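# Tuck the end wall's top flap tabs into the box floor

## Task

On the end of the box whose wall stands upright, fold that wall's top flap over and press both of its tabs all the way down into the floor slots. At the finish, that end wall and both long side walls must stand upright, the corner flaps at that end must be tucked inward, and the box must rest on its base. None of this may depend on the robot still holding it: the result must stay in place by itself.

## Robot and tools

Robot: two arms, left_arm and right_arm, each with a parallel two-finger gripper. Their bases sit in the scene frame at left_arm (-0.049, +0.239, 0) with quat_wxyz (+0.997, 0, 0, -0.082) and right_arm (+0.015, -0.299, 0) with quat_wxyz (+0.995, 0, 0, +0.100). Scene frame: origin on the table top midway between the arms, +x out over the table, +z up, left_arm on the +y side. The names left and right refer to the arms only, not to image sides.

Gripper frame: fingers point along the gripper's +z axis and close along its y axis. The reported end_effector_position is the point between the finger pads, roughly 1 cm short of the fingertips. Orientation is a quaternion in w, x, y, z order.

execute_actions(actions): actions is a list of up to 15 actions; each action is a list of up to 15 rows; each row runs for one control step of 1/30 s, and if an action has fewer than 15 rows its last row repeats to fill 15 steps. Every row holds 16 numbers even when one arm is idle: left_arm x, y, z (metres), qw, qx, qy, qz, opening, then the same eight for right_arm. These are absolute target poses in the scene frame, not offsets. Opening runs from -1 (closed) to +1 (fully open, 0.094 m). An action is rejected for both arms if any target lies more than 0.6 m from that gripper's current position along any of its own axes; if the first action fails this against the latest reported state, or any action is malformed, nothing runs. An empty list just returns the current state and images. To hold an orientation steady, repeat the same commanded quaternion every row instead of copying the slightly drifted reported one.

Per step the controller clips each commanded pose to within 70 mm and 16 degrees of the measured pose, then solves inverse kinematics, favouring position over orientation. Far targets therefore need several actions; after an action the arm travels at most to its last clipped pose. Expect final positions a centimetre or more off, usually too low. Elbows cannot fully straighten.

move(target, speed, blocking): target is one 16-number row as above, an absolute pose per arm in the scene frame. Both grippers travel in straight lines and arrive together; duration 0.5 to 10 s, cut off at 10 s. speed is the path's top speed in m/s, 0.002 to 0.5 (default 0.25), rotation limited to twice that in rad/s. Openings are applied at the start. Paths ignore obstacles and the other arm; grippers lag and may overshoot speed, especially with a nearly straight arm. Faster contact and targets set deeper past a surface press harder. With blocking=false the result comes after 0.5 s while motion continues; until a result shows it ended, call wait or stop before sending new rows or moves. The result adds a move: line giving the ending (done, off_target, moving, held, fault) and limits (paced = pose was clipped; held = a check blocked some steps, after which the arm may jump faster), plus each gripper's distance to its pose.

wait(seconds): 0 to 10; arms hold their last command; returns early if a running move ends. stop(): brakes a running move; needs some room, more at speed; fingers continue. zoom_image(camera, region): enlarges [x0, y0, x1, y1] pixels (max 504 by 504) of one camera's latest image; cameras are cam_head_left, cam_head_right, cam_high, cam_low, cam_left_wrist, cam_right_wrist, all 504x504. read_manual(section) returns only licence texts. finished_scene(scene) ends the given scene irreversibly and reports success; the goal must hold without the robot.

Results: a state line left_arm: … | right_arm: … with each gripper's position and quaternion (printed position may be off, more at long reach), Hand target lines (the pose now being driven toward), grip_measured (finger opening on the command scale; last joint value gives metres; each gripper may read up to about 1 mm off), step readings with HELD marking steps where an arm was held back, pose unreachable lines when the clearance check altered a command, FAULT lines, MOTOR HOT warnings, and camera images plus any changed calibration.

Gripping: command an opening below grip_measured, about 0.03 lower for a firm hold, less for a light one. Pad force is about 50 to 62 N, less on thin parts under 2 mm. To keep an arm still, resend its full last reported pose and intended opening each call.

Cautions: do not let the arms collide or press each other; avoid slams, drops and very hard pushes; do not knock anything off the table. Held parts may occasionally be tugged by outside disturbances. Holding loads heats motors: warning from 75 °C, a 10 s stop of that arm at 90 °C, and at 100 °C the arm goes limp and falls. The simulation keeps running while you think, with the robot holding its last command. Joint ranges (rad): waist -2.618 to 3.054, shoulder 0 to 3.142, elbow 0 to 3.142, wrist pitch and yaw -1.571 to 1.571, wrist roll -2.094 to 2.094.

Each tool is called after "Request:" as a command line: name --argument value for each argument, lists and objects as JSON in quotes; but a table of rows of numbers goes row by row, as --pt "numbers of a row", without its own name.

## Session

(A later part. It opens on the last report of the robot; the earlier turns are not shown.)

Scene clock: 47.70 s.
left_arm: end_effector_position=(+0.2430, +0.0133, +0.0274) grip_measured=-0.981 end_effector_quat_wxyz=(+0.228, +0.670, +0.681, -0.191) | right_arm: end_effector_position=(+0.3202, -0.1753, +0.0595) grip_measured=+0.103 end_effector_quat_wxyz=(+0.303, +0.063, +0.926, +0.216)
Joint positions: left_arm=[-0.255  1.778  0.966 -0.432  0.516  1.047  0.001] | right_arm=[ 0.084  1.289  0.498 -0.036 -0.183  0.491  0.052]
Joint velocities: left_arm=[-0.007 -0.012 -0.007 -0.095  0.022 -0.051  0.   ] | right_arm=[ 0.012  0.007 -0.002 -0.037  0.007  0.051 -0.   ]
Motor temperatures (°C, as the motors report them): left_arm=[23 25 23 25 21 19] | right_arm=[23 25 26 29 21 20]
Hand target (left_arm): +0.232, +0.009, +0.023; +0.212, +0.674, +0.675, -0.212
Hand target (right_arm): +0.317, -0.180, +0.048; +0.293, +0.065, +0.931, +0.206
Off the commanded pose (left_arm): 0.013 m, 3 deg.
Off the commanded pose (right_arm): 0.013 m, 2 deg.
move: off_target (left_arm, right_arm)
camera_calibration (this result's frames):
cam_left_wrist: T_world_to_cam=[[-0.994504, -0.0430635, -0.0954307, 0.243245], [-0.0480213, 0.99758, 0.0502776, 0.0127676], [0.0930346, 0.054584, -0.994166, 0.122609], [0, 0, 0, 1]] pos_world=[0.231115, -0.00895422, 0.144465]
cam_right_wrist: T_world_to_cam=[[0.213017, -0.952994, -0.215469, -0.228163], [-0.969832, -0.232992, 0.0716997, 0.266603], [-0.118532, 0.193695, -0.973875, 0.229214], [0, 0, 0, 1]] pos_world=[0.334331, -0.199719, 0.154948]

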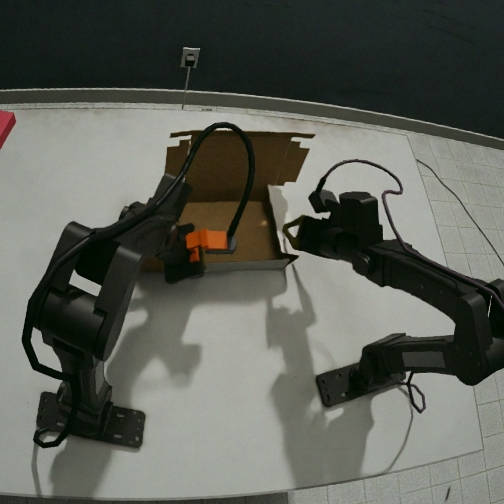

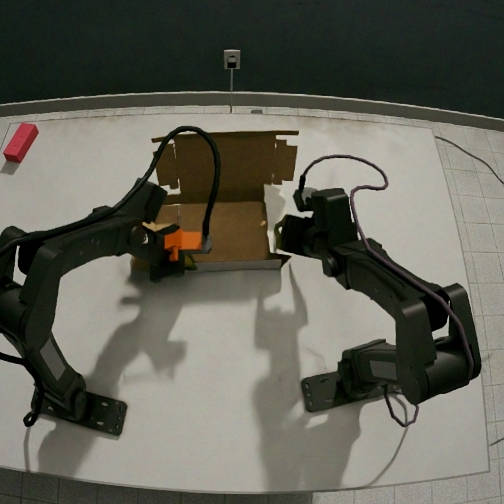

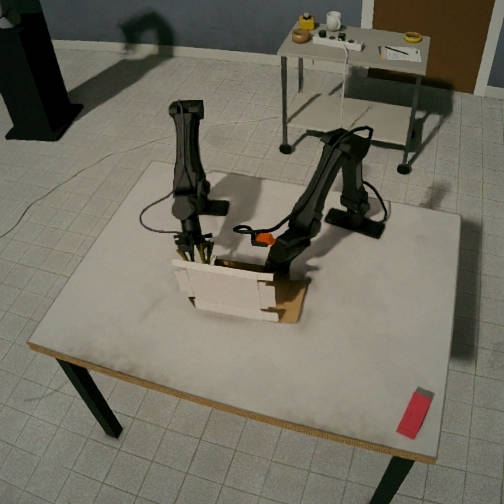

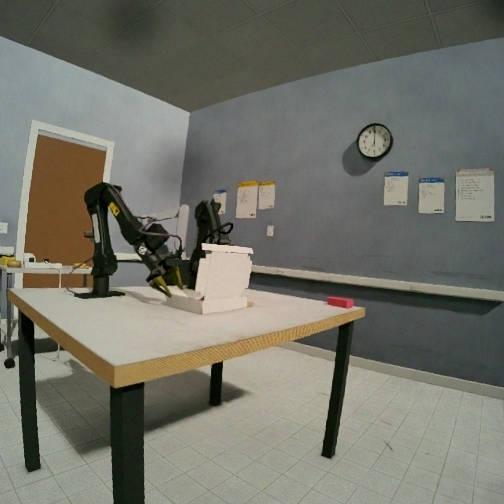

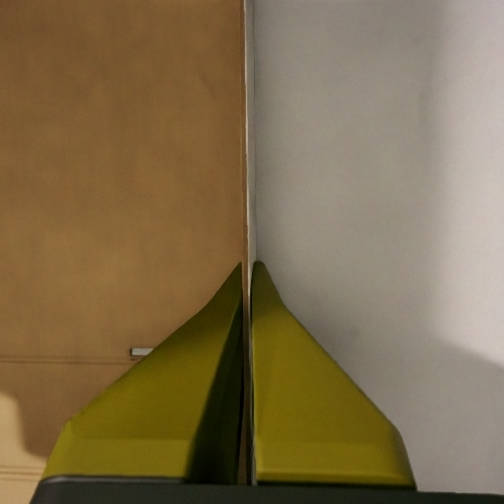

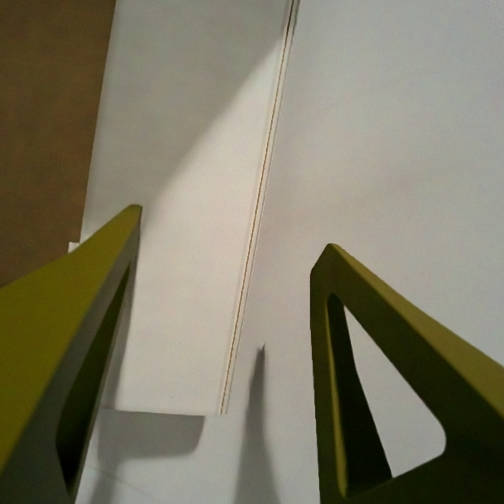

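Request:
move --target '[0.232,0.008,0.022,0.212,0.675,0.675,-0.212,-1,0.315,-0.172,0.032,0.293,0.065,0.931,0.206,0.05]' --speed 0.03

Request:
zoom_image --camera "cam_low" --region '[140, 250, 230, 330]'

Scene clock: 52.43 s.
left_arm: end_effector_position=(+0.2435, +0.0135, +0.0272) grip_measured=-0.981 end_effector_quat_wxyz=(+0.228, +0.668, +0.682, -0.190) | right_arm: end_effector_position=(+0.3229, -0.1694, +0.0479) grip_measured=+0.053 end_effector_quat_wxyz=(+0.312, +0.062, +0.922, +0.220)
Joint positions: left_arm=[-0.255  1.778  0.966 -0.431  0.513  1.044  0.001] | right_arm=[ 0.106  1.34   0.459  0.078 -0.17   0.507  0.049]
Joint velocities: left_arm=[-0.007  0.002 -0.012  0.095 -0.022 -0.007 -0.   ] | right_arm=[-0.007  0.012 -0.002 -0.007  0.007 -0.022  0.   ]
Motor temperatures (°C, as the motors report them): left_arm=[23 25 23 25 21 19] | right_arm=[23 25 26 29 21 20]
Hand target (left_arm): +0.232, +0.009, +0.023; +0.213, +0.674, +0.675, -0.212
Hand target (right_arm): +0.314, -0.172, +0.033; +0.293, +0.065, +0.931, +0.206
Off the commanded pose (left_arm): 0.014 m, 3 deg.
Off the commanded pose (right_arm): 0.018 m, 3 deg.
move: off_target (left_arm, right_arm)
camera_calibration (this result's frames):
cam_left_wrist: T_world_to_cam=[[-0.994331, -0.0468907, -0.0954286, 0.243711], [-0.0520121, 0.997297, 0.0519055, 0.0134803], [0.0927367, 0.0565747, -0.994082, 0.122459], [0, 0, 0, 1]] pos_world=[0.231674, -0.00894415, 0.144291]
cam_right_wrist: T_world_to_cam=[[0.21796, -0.951289, -0.218042, -0.226883], [-0.970936, -0.233992, 0.0503064, 0.272623], [-0.098876, 0.20074, -0.974642, 0.212029], [0, 0, 0, 1]] pos_world=[0.335116, -0.194603, 0.143468]

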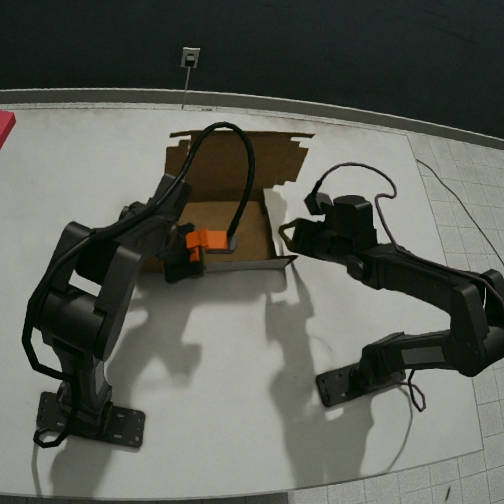

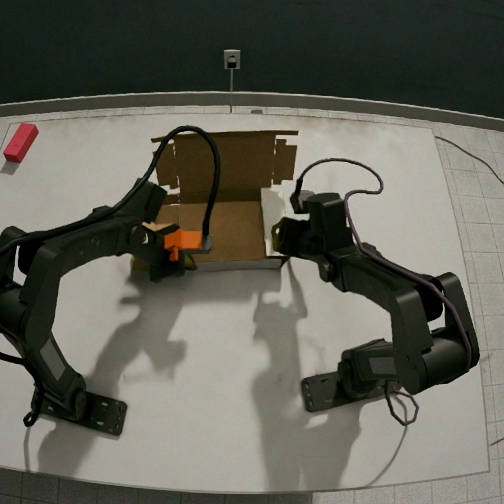

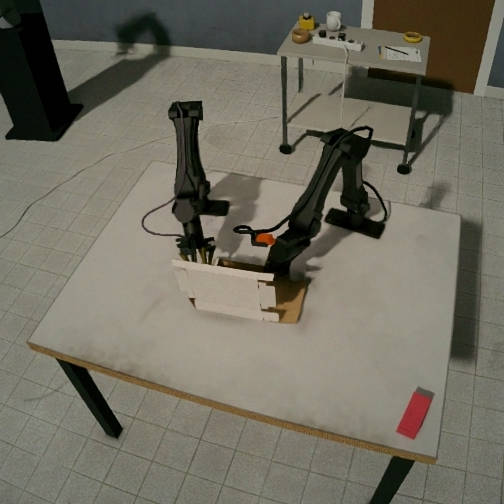

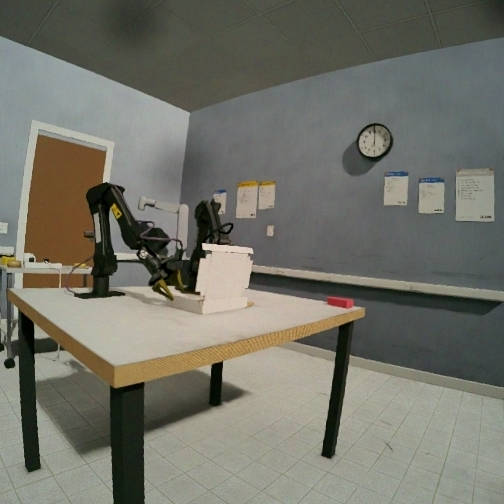

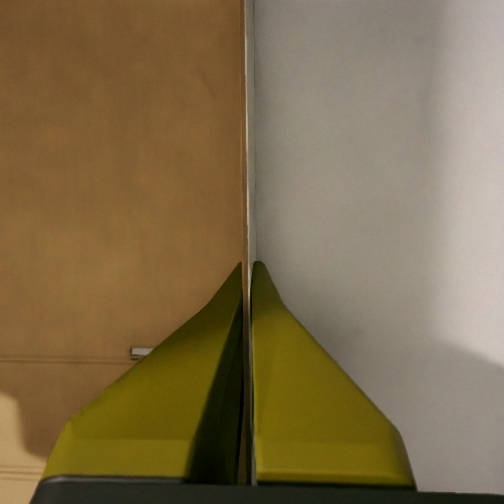

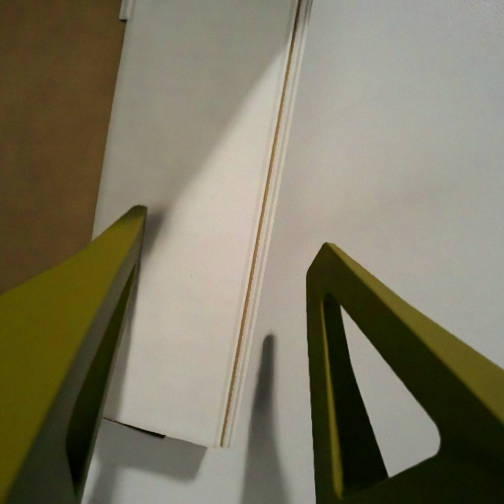

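Region (140, 250, 230, 330) of cam_low's 504x504 image, scaled by 5.600, with more detail than that image has.

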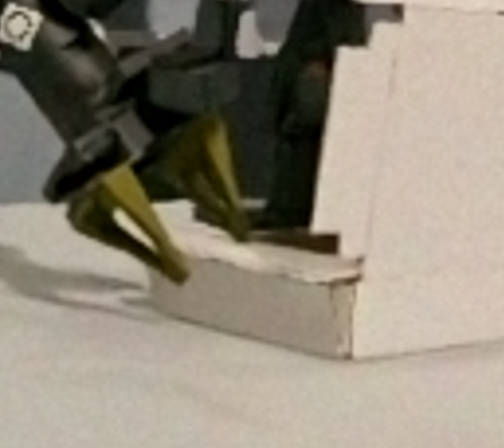

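Request:
move --target '[0.232,0.008,0.022,0.212,0.675,0.675,-0.212,-1,0.32,-0.125,0.058,0.293,0.065,0.931,0.206,-0.1]' --speed 0.025

Request:
zoom_image --camera "cam_low" --region '[140, 250, 230, 330]'

Scene clock: 56.87 s.
left_arm: end_effector_position=(+0.2433, +0.0139, +0.0270) grip_measured=-0.981 end_effector_quat_wxyz=(+0.227, +0.669, +0.682, -0.189) | right_arm: end_effector_position=(+0.3230, -0.1519, +0.0511) grip_measured=-0.098 end_effector_quat_wxyz=(+0.310, +0.084, +0.933, +0.161)
Joint positions: left_arm=[-0.255  1.778  0.966 -0.432  0.512  1.044  0.001] | right_arm=[ 0.271  1.374  0.553 -0.038  0.053  0.63   0.042]
Joint velocities: left_arm=[ 0.002  0.012 -0.002  0.007  0.007  0.037 -0.001] | right_arm=[-0.002  0.002  0.022 -0.037 -0.051 -0.007  0.   ]
Motor temperatures (°C, as the motors report them): left_arm=[23 25 23 25 21 19] | right_arm=[23 25 26 29 21 20]
Hand target (left_arm): +0.232, +0.009, +0.023; +0.213, +0.674, +0.675, -0.212
Hand target (right_arm): +0.320, -0.126, +0.058; +0.294, +0.065, +0.932, +0.204
Off the commanded pose (left_arm): 0.014 m, 3 deg.
Off the commanded pose (right_arm): 0.028 m, 6 deg.
move: off_target (left_arm, right_arm)
camera_calibration (this result's frames):
cam_left_wrist: T_world_to_cam=[[-0.994374, -0.046565, -0.0951473, 0.243541], [-0.0518551, 0.997199, 0.0539038, 0.0130624], [0.0923707, 0.0585344, -0.994003, 0.122279], [0, 0, 0, 1]] pos_world=[0.231553, -0.00884288, 0.144014]
cam_right_wrist: T_world_to_cam=[[0.140343, -0.981916, -0.127062, -0.193708], [-0.983478, -0.153072, 0.096641, 0.290664], [-0.114343, 0.111399, -0.987176, 0.20367], [0, 0, 0, 1]] pos_world=[0.336335, -0.168401, 0.148355]

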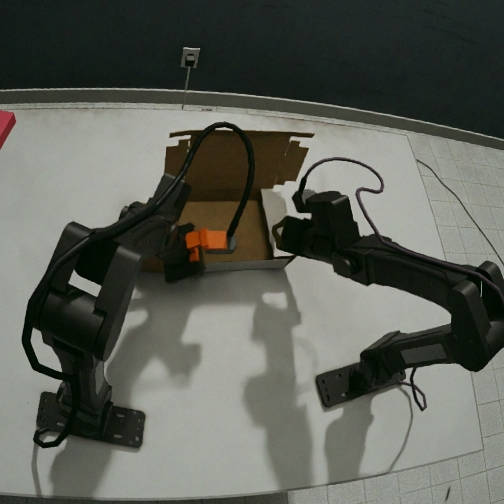

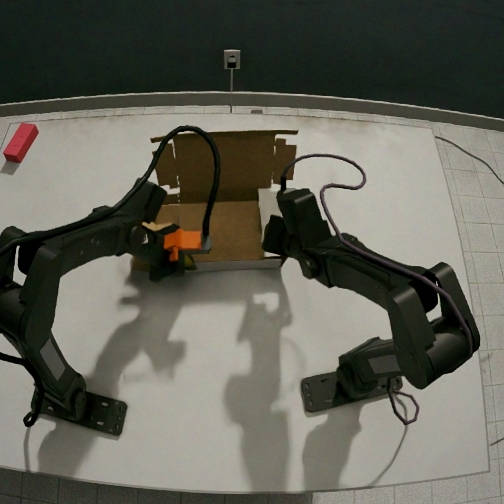

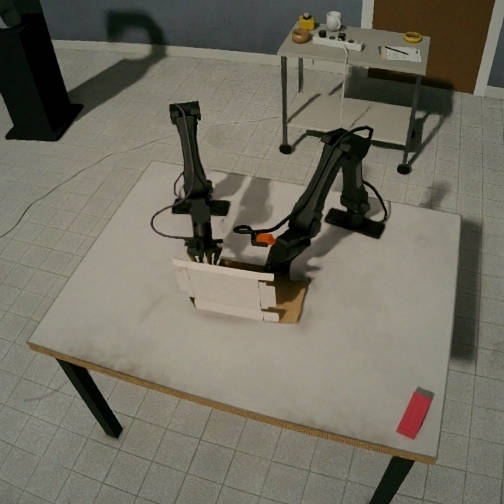

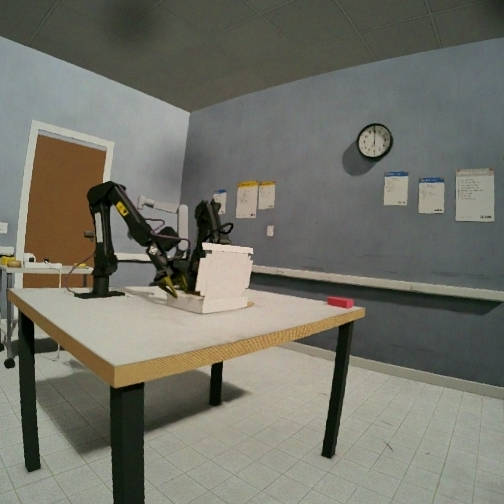

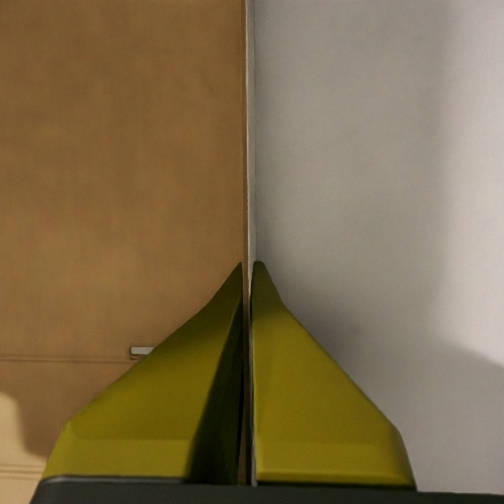

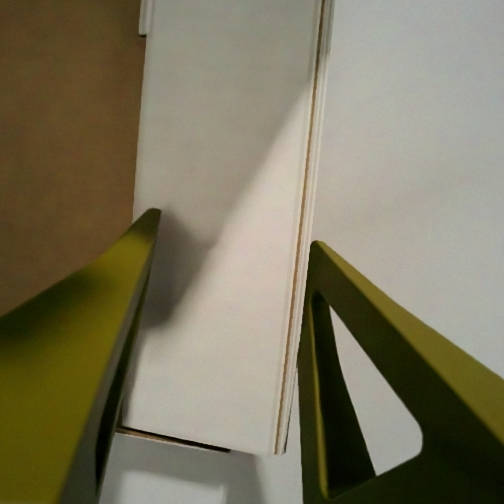

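Region (140, 250, 230, 330) of cam_low's 504x504 image, scaled by 5.600, with more detail than that image has.

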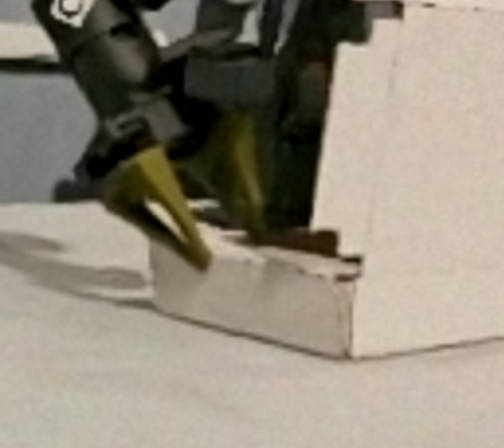

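Request:
move --target '[0.232,0.008,0.022,0.212,0.675,0.675,-0.212,-1,0.322,-0.125,0.032,0.299,0.026,0.950,0.083,-0.15]' --speed 0.04

Request:
zoom_image --camera "cam_low" --region '[140, 250, 230, 330]'

Scene clock: 62.67 s.
left_arm: end_effector_position=(+0.2443, +0.0147, +0.0268) grip_measured=-0.981 end_effector_quat_wxyz=(+0.226, +0.664, +0.688, -0.187) | right_arm: end_effector_position=(+0.3293, -0.1391, +0.0401) grip_measured=-0.147 end_effector_quat_wxyz=(+0.325, +0.046, +0.942, +0.069)
Joint positions: left_arm=[-0.255  1.777  0.966 -0.431  0.505  1.03   0.001] | right_arm=[ 0.405  1.502  0.643 -0.083  0.273  0.612  0.04 ]
Joint velocities: left_arm=[-0.002 -0.007  0.002  0.022  0.007 -0.051  0.   ] | right_arm=[-0.007 -0.012  0.002  0.007 -0.051  0.007  0.   ]
Motor temperatures (°C, as the motors report them): left_arm=[23 25 23 25 21 19] | right_arm=[23 25 26 29 21 20]
Hand target (left_arm): +0.232, +0.009, +0.023; +0.213, +0.674, +0.675, -0.212
Hand target (right_arm): +0.322, -0.126, +0.032; +0.300, +0.026, +0.950, +0.082
Off the commanded pose (left_arm): 0.015 m, 4 deg.
Off the commanded pose (right_arm): 0.018 m, 4 deg.
move: off_target (left_arm, right_arm)
camera_calibration (this result's frames):
cam_left_wrist: T_world_to_cam=[[-0.993938, -0.0603463, -0.0918955, 0.244549], [-0.0658796, 0.996116, 0.0584181, 0.015567], [0.0880132, 0.064118, -0.994054, 0.1229], [0, 0, 0, 1]] pos_world=[0.233276, -0.00862892, 0.143732]
cam_right_wrist: T_world_to_cam=[[0.151244, -0.985715, 0.074099, -0.195646], [-0.984002, -0.142992, 0.106268, 0.301055], [-0.0941547, -0.088986, -0.991573, 0.157814], [0, 0, 0, 1]] pos_world=[0.340688, -0.13576, 0.138989]

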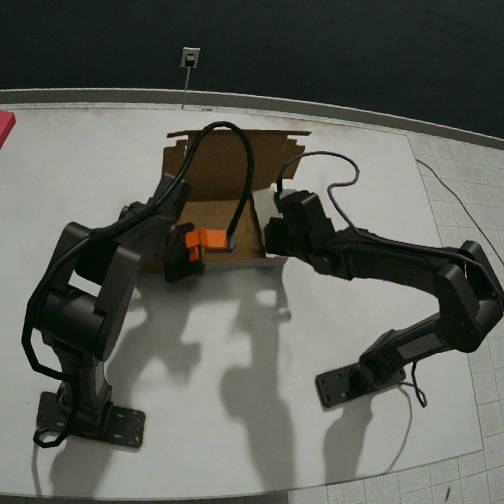

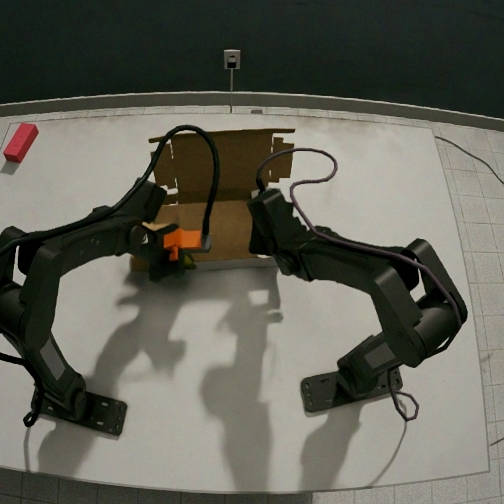

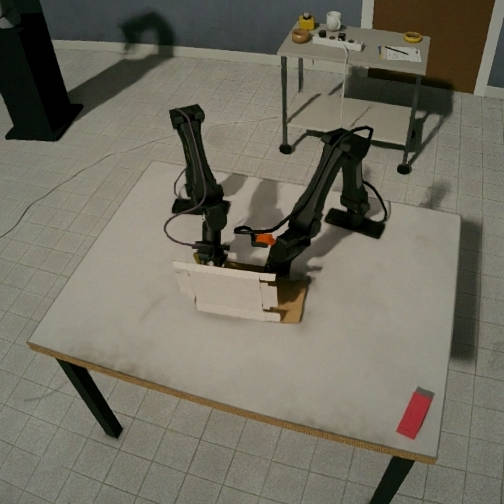

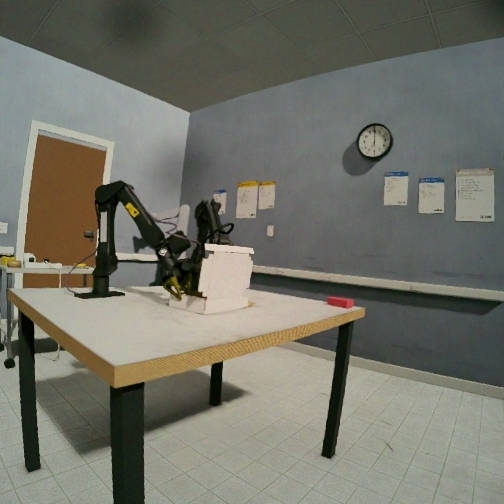

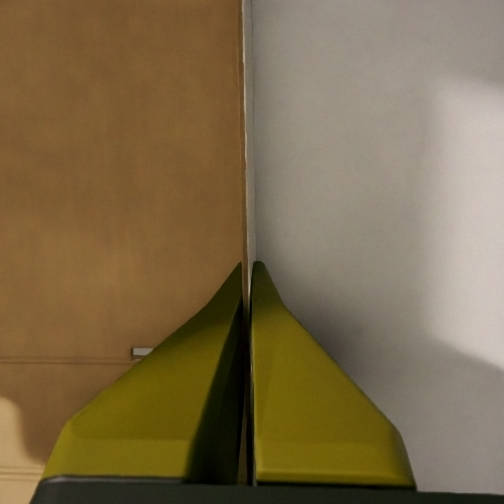

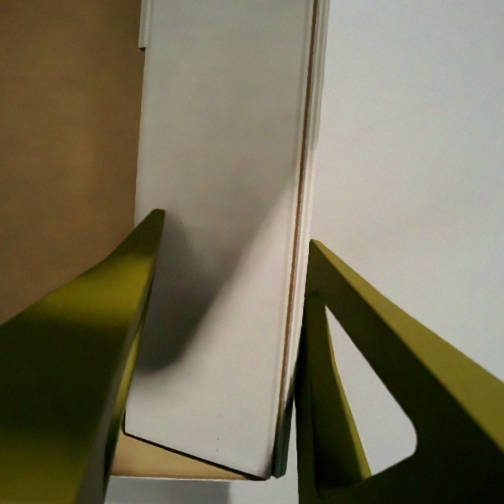

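Region (140, 250, 230, 330) of cam_low's 504x504 image, scaled by 5.600, with more detail than that image has.

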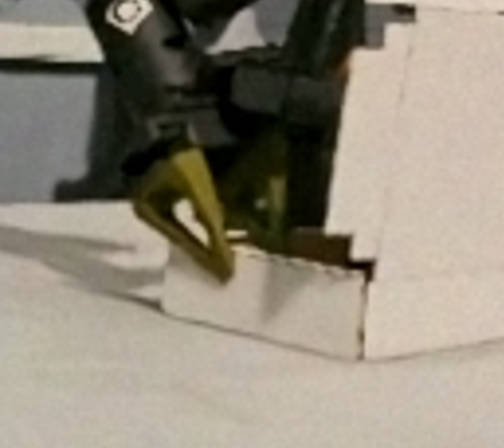

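Request:
execute_actions --actions '[[[0.232,0.008,0.022,0.212,0.675,0.675,-0.212,-1,0.325,-0.130,0.028,0.3,0.013,0.953,0.042,-0.25]],[[0.232,0.008,0.022,0.212,0.675,0.675,-0.212,-1,0.326,-0.136,0.025,0.3,0.013,0.953,0.042,-0.4]],[[0.232,0.008,0.022,0.212,0.675,0.675,-0.212,-1,0.327,-0.142,0.023,0.3,0,0.954,0,-0.55]]]'

Scene clock: 70.83 s.
left_arm: end_effector_position=(+0.2445, +0.0149, +0.0268) grip_measured=-0.981 end_effector_quat_wxyz=(+0.226, +0.663, +0.689, -0.187) | right_arm: end_effector_position=(+0.3318, -0.1480, +0.0318) grip_measured=-0.546 end_effector_quat_wxyz=(+0.320, +0.012, +0.947, +0.001)
Joint positions: left_arm=[-0.254  1.777  0.966 -0.431  0.504  1.029  0.001] | right_arm=[ 0.427  1.565  0.692 -0.149  0.369  0.547  0.021]
Joint velocities: left_arm=[ 0.012  0.007  0.017 -0.081 -0.051 -0.037 -0.   ] | right_arm=[ 0.007  0.002  0.012 -0.051 -0.007  0.095 -0.   ]
Motor temperatures (°C, as the motors report them): left_arm=[23 25 24 25 21 19] | right_arm=[23 25 26 29 21 20]
Hand target (left_arm): +0.232, +0.009, +0.023; +0.213, +0.674, +0.675, -0.212
Hand target (right_arm): +0.327, -0.142, +0.023; +0.301, +0.000, +0.954, -0.000
Off the commanded pose (left_arm): 0.015 m, 4 deg.
Off the commanded pose (right_arm): 0.012 m, 3 deg.
Step readings (end_effector_position; steps 1 to 15: 1st action; 16 to 30: 2nd action; 31 to 45: 3rd action):
0: left_arm (+0.2443, +0.0147, +0.0268) | right_arm (+0.3293, -0.1391, +0.0401)
1: left_arm (+0.2443, +0.0147, +0.0268) | right_arm (+0.3295, -0.1401, +0.0395)
2: left_arm (+0.2443, +0.0147, +0.0268) | right_arm (+0.3301, -0.1406, +0.0385)
4: left_arm (+0.2443, +0.0147, +0.0268) | right_arm (+0.3309, -0.1407, +0.0368)
8: left_arm (+0.2443, +0.0148, +0.0268) | right_arm (+0.3310, -0.1408, +0.0363)
15: left_arm (+0.2443, +0.0148, +0.0268) | right_arm (+0.3311, -0.1408, +0.0363)
16: left_arm (+0.2443, +0.0148, +0.0267) | right_arm (+0.3312, -0.1420, +0.0363)
17: left_arm (+0.2444, +0.0149, +0.0267) | right_arm (+0.3313, -0.1434, +0.0359)
19: left_arm (+0.2444, +0.0149, +0.0267) | right_arm (+0.3313, -0.1436, +0.0358)
23: left_arm (+0.2444, +0.0149, +0.0267) | right_arm (+0.3313, -0.1436, +0.0358)
30: left_arm (+0.2444, +0.0149, +0.0267) | right_arm (+0.3312, -0.1436, +0.0358)
31: left_arm (+0.2444, +0.0149, +0.0267) | right_arm (+0.3311, -0.1456, +0.0349)
32: left_arm (+0.2445, +0.0149, +0.0268) | right_arm (+0.3313, -0.1472, +0.0335)
34: left_arm (+0.2445, +0.0149, +0.0268) | right_arm (+0.3317, -0.1479, +0.0317)
38: left_arm (+0.2445, +0.0149, +0.0268) | right_arm (+0.3317, -0.1480, +0.0318)
45: end_effector_position above
camera_calibration (this result's frames):
cam_left_wrist: T_world_to_cam=[[-0.993842, -0.0618733, -0.091927, 0.244784], [-0.0674502, 0.995986, 0.058849, 0.0157802], [0.0879168, 0.0646871, -0.994025, 0.122848], [0, 0, 0, 1]] pos_world=[0.23354, -0.00851798, 0.143688]
cam_right_wrist: T_world_to_cam=[[0.172706, -0.960311, 0.219035, -0.212098], [-0.979229, -0.143417, 0.143327, 0.300232], [-0.106225, -0.239238, -0.965133, 0.129915], [0, 0, 0, 1]] pos_world=[0.344426, -0.129541, 0.12881]

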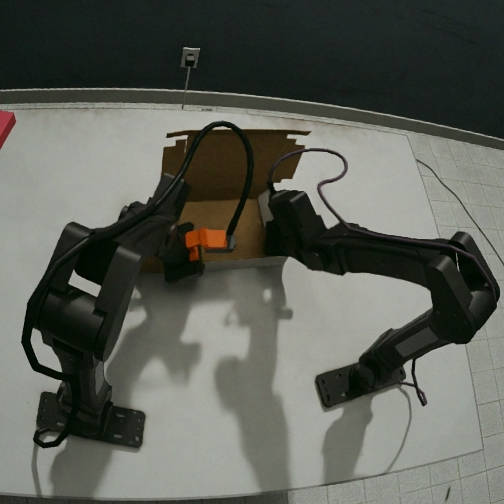

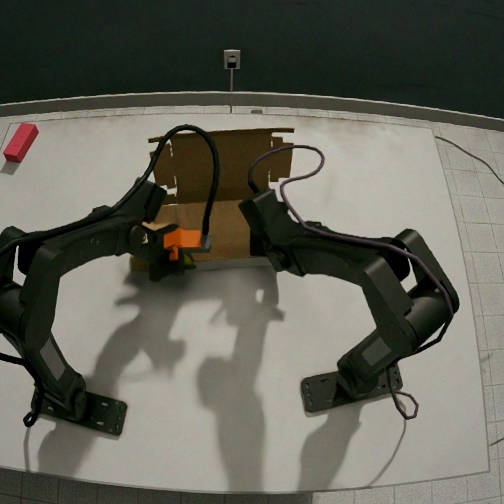

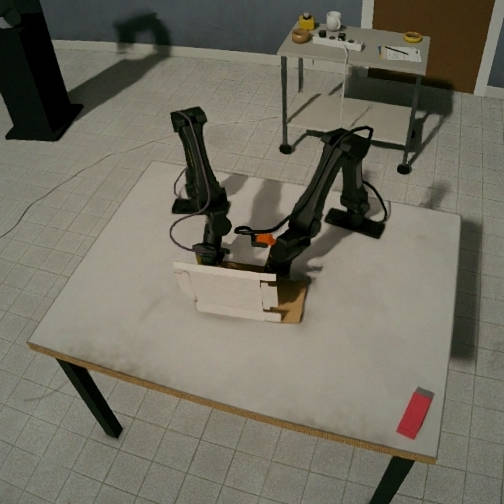

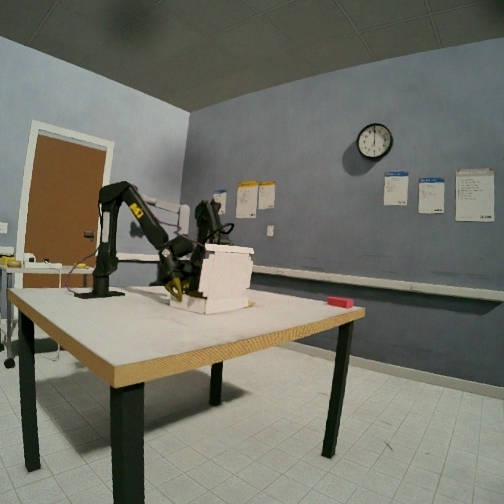

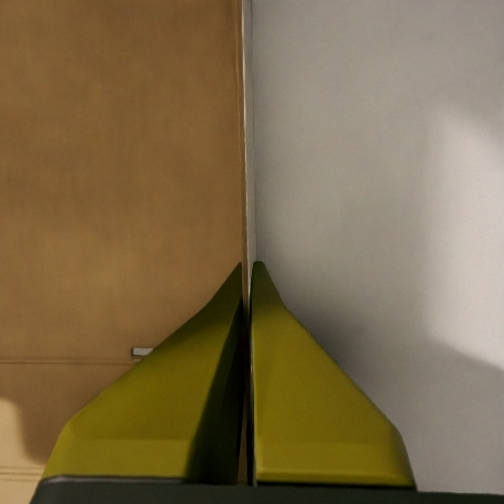

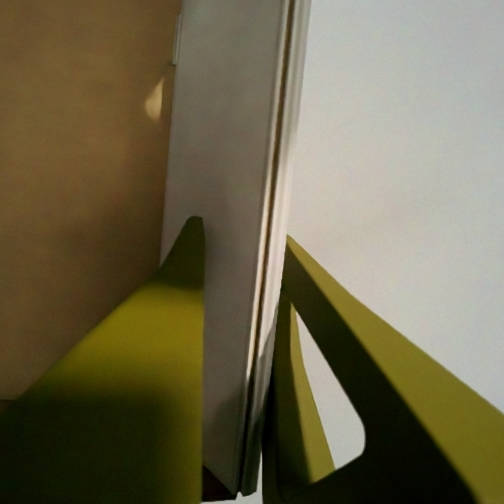

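Request:
execute_actions --actions '[[[0.232,0.008,0.022,0.212,0.675,0.675,-0.212,-1,0.327,-0.146,0.019,0.3,0,0.954,0,-0.7]],[[0.232,0.008,0.022,0.212,0.675,0.675,-0.212,-1,0.327,-0.150,0.018,0.3,0,0.954,0,-0.8]],[[0.232,0.008,0.022,0.212,0.675,0.675,-0.212,-1,0.327,-0.153,0.018,0.3,0,0.954,0,-0.92]],[[0.232,0.008,0.022,0.212,0.675,0.675,-0.212,-1,0.327,-0.153,0.02,0.3,0,0.954,0,-0.5]],[[0.232,0.008,0.022,0.212,0.675,0.675,-0.212,-1,0.327,-0.153,0.06,0.3,0,0.954,0,-0.4]],[[0.232,0.008,0.022,0.212,0.675,0.675,-0.212,-1,0.327,-0.153,0.10,0.3,0,0.954,0,-0.4]]]'

Scene clock: 77.07 s.
left_arm: end_effector_position=(+0.2412, +0.0127, +0.0280) grip_measured=-0.981 end_effector_quat_wxyz=(+0.226, +0.670, +0.680, -0.194) | right_arm: end_effector_position=(+0.3289, -0.1485, +0.0961) grip_measured=-0.403 end_effector_quat_wxyz=(+0.304, -0.006, +0.953, +0.003)
Joint positions: left_arm=[-0.256  1.777  0.968 -0.44   0.522  1.049  0.001] | right_arm=[ 0.412  1.429  0.875 -0.485  0.331  0.508  0.028]
Joint velocities: left_arm=[-0.007 -0.007 -0.022 -0.051  0.037  0.066 -0.001] | right_arm=[ 0.002 -0.007  0.012 -0.081 -0.022 -0.037  0.001]
Motor temperatures (°C, as the motors report them): left_arm=[23 25 24 25 22 19] | right_arm=[23 25 26 29 21 20]
Hand target (left_arm): +0.232, +0.008, +0.023; +0.212, +0.674, +0.675, -0.212
Hand target (right_arm): +0.328, -0.152, +0.100; +0.300, -0.000, +0.954, -0.000
Off the commanded pose (left_arm): 0.012 m, 3 deg.
Off the commanded pose (right_arm): 0.006 m, 1 deg.
Step readings (end_effector_position; steps 1 to 15: 1st action; 16 to 30: 2nd action; 31 to 45: 3rd action; 46 to 60: 4th action; 61 to 75: 5th action; 76 to 90: 6th action):
0: left_arm (+0.2445, +0.0149, +0.0268) | right_arm (+0.3318, -0.1480, +0.0318)
1: left_arm (+0.2446, +0.0150, +0.0267) | right_arm (+0.3319, -0.1491, +0.0318)
2: left_arm (+0.2447, +0.0151, +0.0267) | right_arm (+0.3317, -0.1507, +0.0310)
4: left_arm (+0.2447, +0.0151, +0.0267) | right_arm (+0.3317, -0.1512, +0.0304)
8: left_arm (+0.2447, +0.0151, +0.0267) | right_arm (+0.3317, -0.1512, +0.0304)
15: left_arm (+0.2447, +0.0151, +0.0267) | right_arm (+0.3317, -0.1512, +0.0304)
16: left_arm (+0.2447, +0.0151, +0.0267) | right_arm (+0.3319, -0.1521, +0.0304)
17: left_arm (+0.2447, +0.0151, +0.0267) | right_arm (+0.3319, -0.1533, +0.0298)
19: left_arm (+0.2448, +0.0151, +0.0267) | right_arm (+0.3319, -0.1534, +0.0296)
23: left_arm (+0.2448, +0.0151, +0.0267) | right_arm (+0.3319, -0.1534, +0.0296)
30: left_arm (+0.2448, +0.0151, +0.0267) | right_arm (+0.3319, -0.1534, +0.0296)
31: left_arm (+0.2451, +0.0153, +0.0266) | right_arm (+0.3318, -0.1542, +0.0293)
32: left_arm (+0.2473, +0.0161, +0.0268) | right_arm (+0.3312, -0.1543, +0.0288)
34: left_arm (+0.2480, +0.0165, +0.0270) | right_arm (+0.3314, -0.1540, +0.0288)
38: left_arm (+0.2480, +0.0165, +0.0270) | right_arm (+0.3316, -0.1539, +0.0289)
45: left_arm (+0.2480, +0.0165, +0.0270) | right_arm (+0.3316, -0.1538, +0.0289)
46: left_arm (+0.2477, +0.0161, +0.0272) | right_arm (+0.3318, -0.1532, +0.0290)
47: left_arm (+0.2464, +0.0149, +0.0276) | right_arm (+0.3313, -0.1522, +0.0284)
49: left_arm (+0.2439, +0.0135, +0.0279) | right_arm (+0.3300, -0.1514, +0.0271)
53: left_arm (+0.2419, +0.0129, +0.0279) | right_arm (+0.3292, -0.1502, +0.0265)
60: left_arm (+0.2417, +0.0130, +0.0279) | right_arm (+0.3292, -0.1501, +0.0264)
61: left_arm (+0.2417, +0.0130, +0.0279) | right_arm (+0.3279, -0.1506, +0.0279)
62: left_arm (+0.2416, +0.0128, +0.0280) | right_arm (+0.3257, -0.1517, +0.0310)
64: left_arm (+0.2414, +0.0128, +0.0279) | right_arm (+0.3269, -0.1508, +0.0429)
68: left_arm (+0.2413, +0.0128, +0.0280) | right_arm (+0.3322, -0.1471, +0.0576)
75: left_arm (+0.2412, +0.0127, +0.0280) | right_arm (+0.3266, -0.1507, +0.0538)
76: left_arm (+0.2412, +0.0127, +0.0280) | right_arm (+0.3251, -0.1514, +0.0559)
77: left_arm (+0.2412, +0.0127, +0.0280) | right_arm (+0.3235, -0.1523, +0.0604)
79: left_arm (+0.2412, +0.0127, +0.0280) | right_arm (+0.3273, -0.1496, +0.0775)
83: left_arm (+0.2412, +0.0127, +0.0280) | right_arm (+0.3353, -0.1440, +0.1004)
90: end_effector_position above
camera_calibration (this result's frames):
cam_left_wrist: T_world_to_cam=[[-0.995328, -0.0389615, -0.0883424, 0.241405], [-0.0432862, 0.997929, 0.0475779, 0.0121552], [0.0863057, 0.0511796, -0.994953, 0.125129], [0, 0, 0, 1]] pos_world=[0.230004, -0.00912855, 0.145246]
cam_right_wrist: T_world_to_cam=[[0.215, -0.951529, 0.219927, -0.238913], [-0.967967, -0.177722, 0.177356, 0.276079], [-0.129673, -0.251014, -0.959258, 0.19691], [0, 0, 0, 1]] pos_world=[0.344136, -0.12884, 0.192467]

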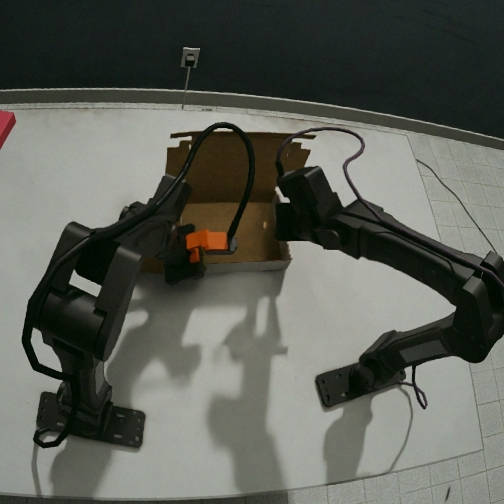

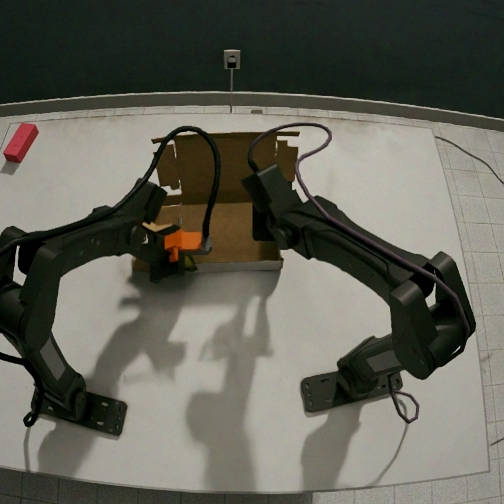

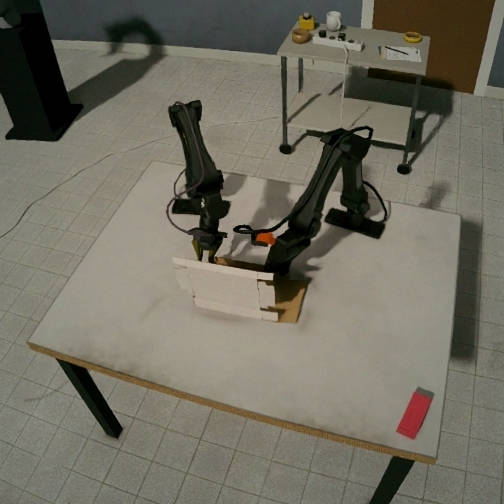

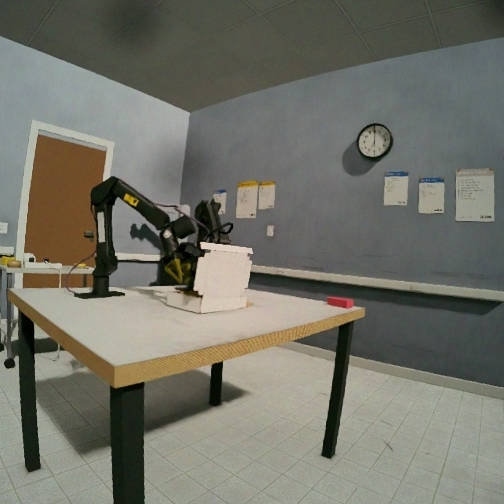

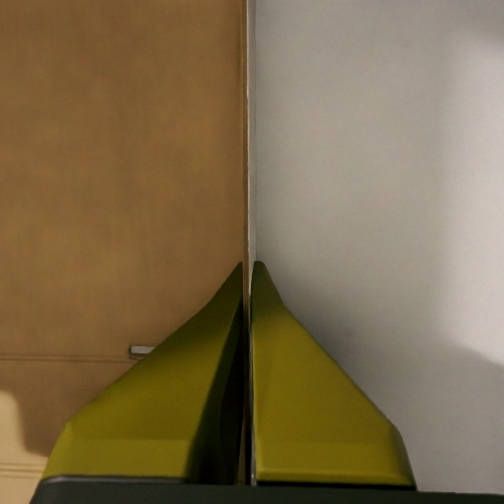

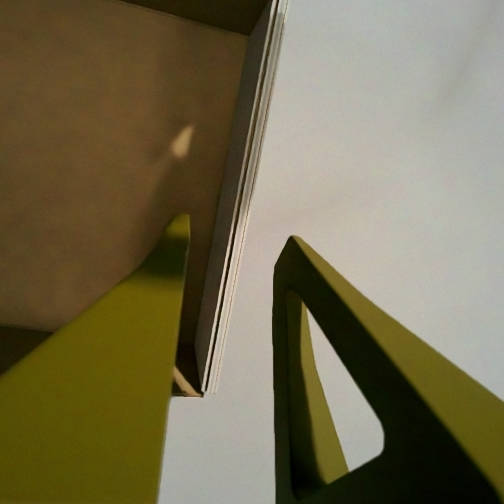

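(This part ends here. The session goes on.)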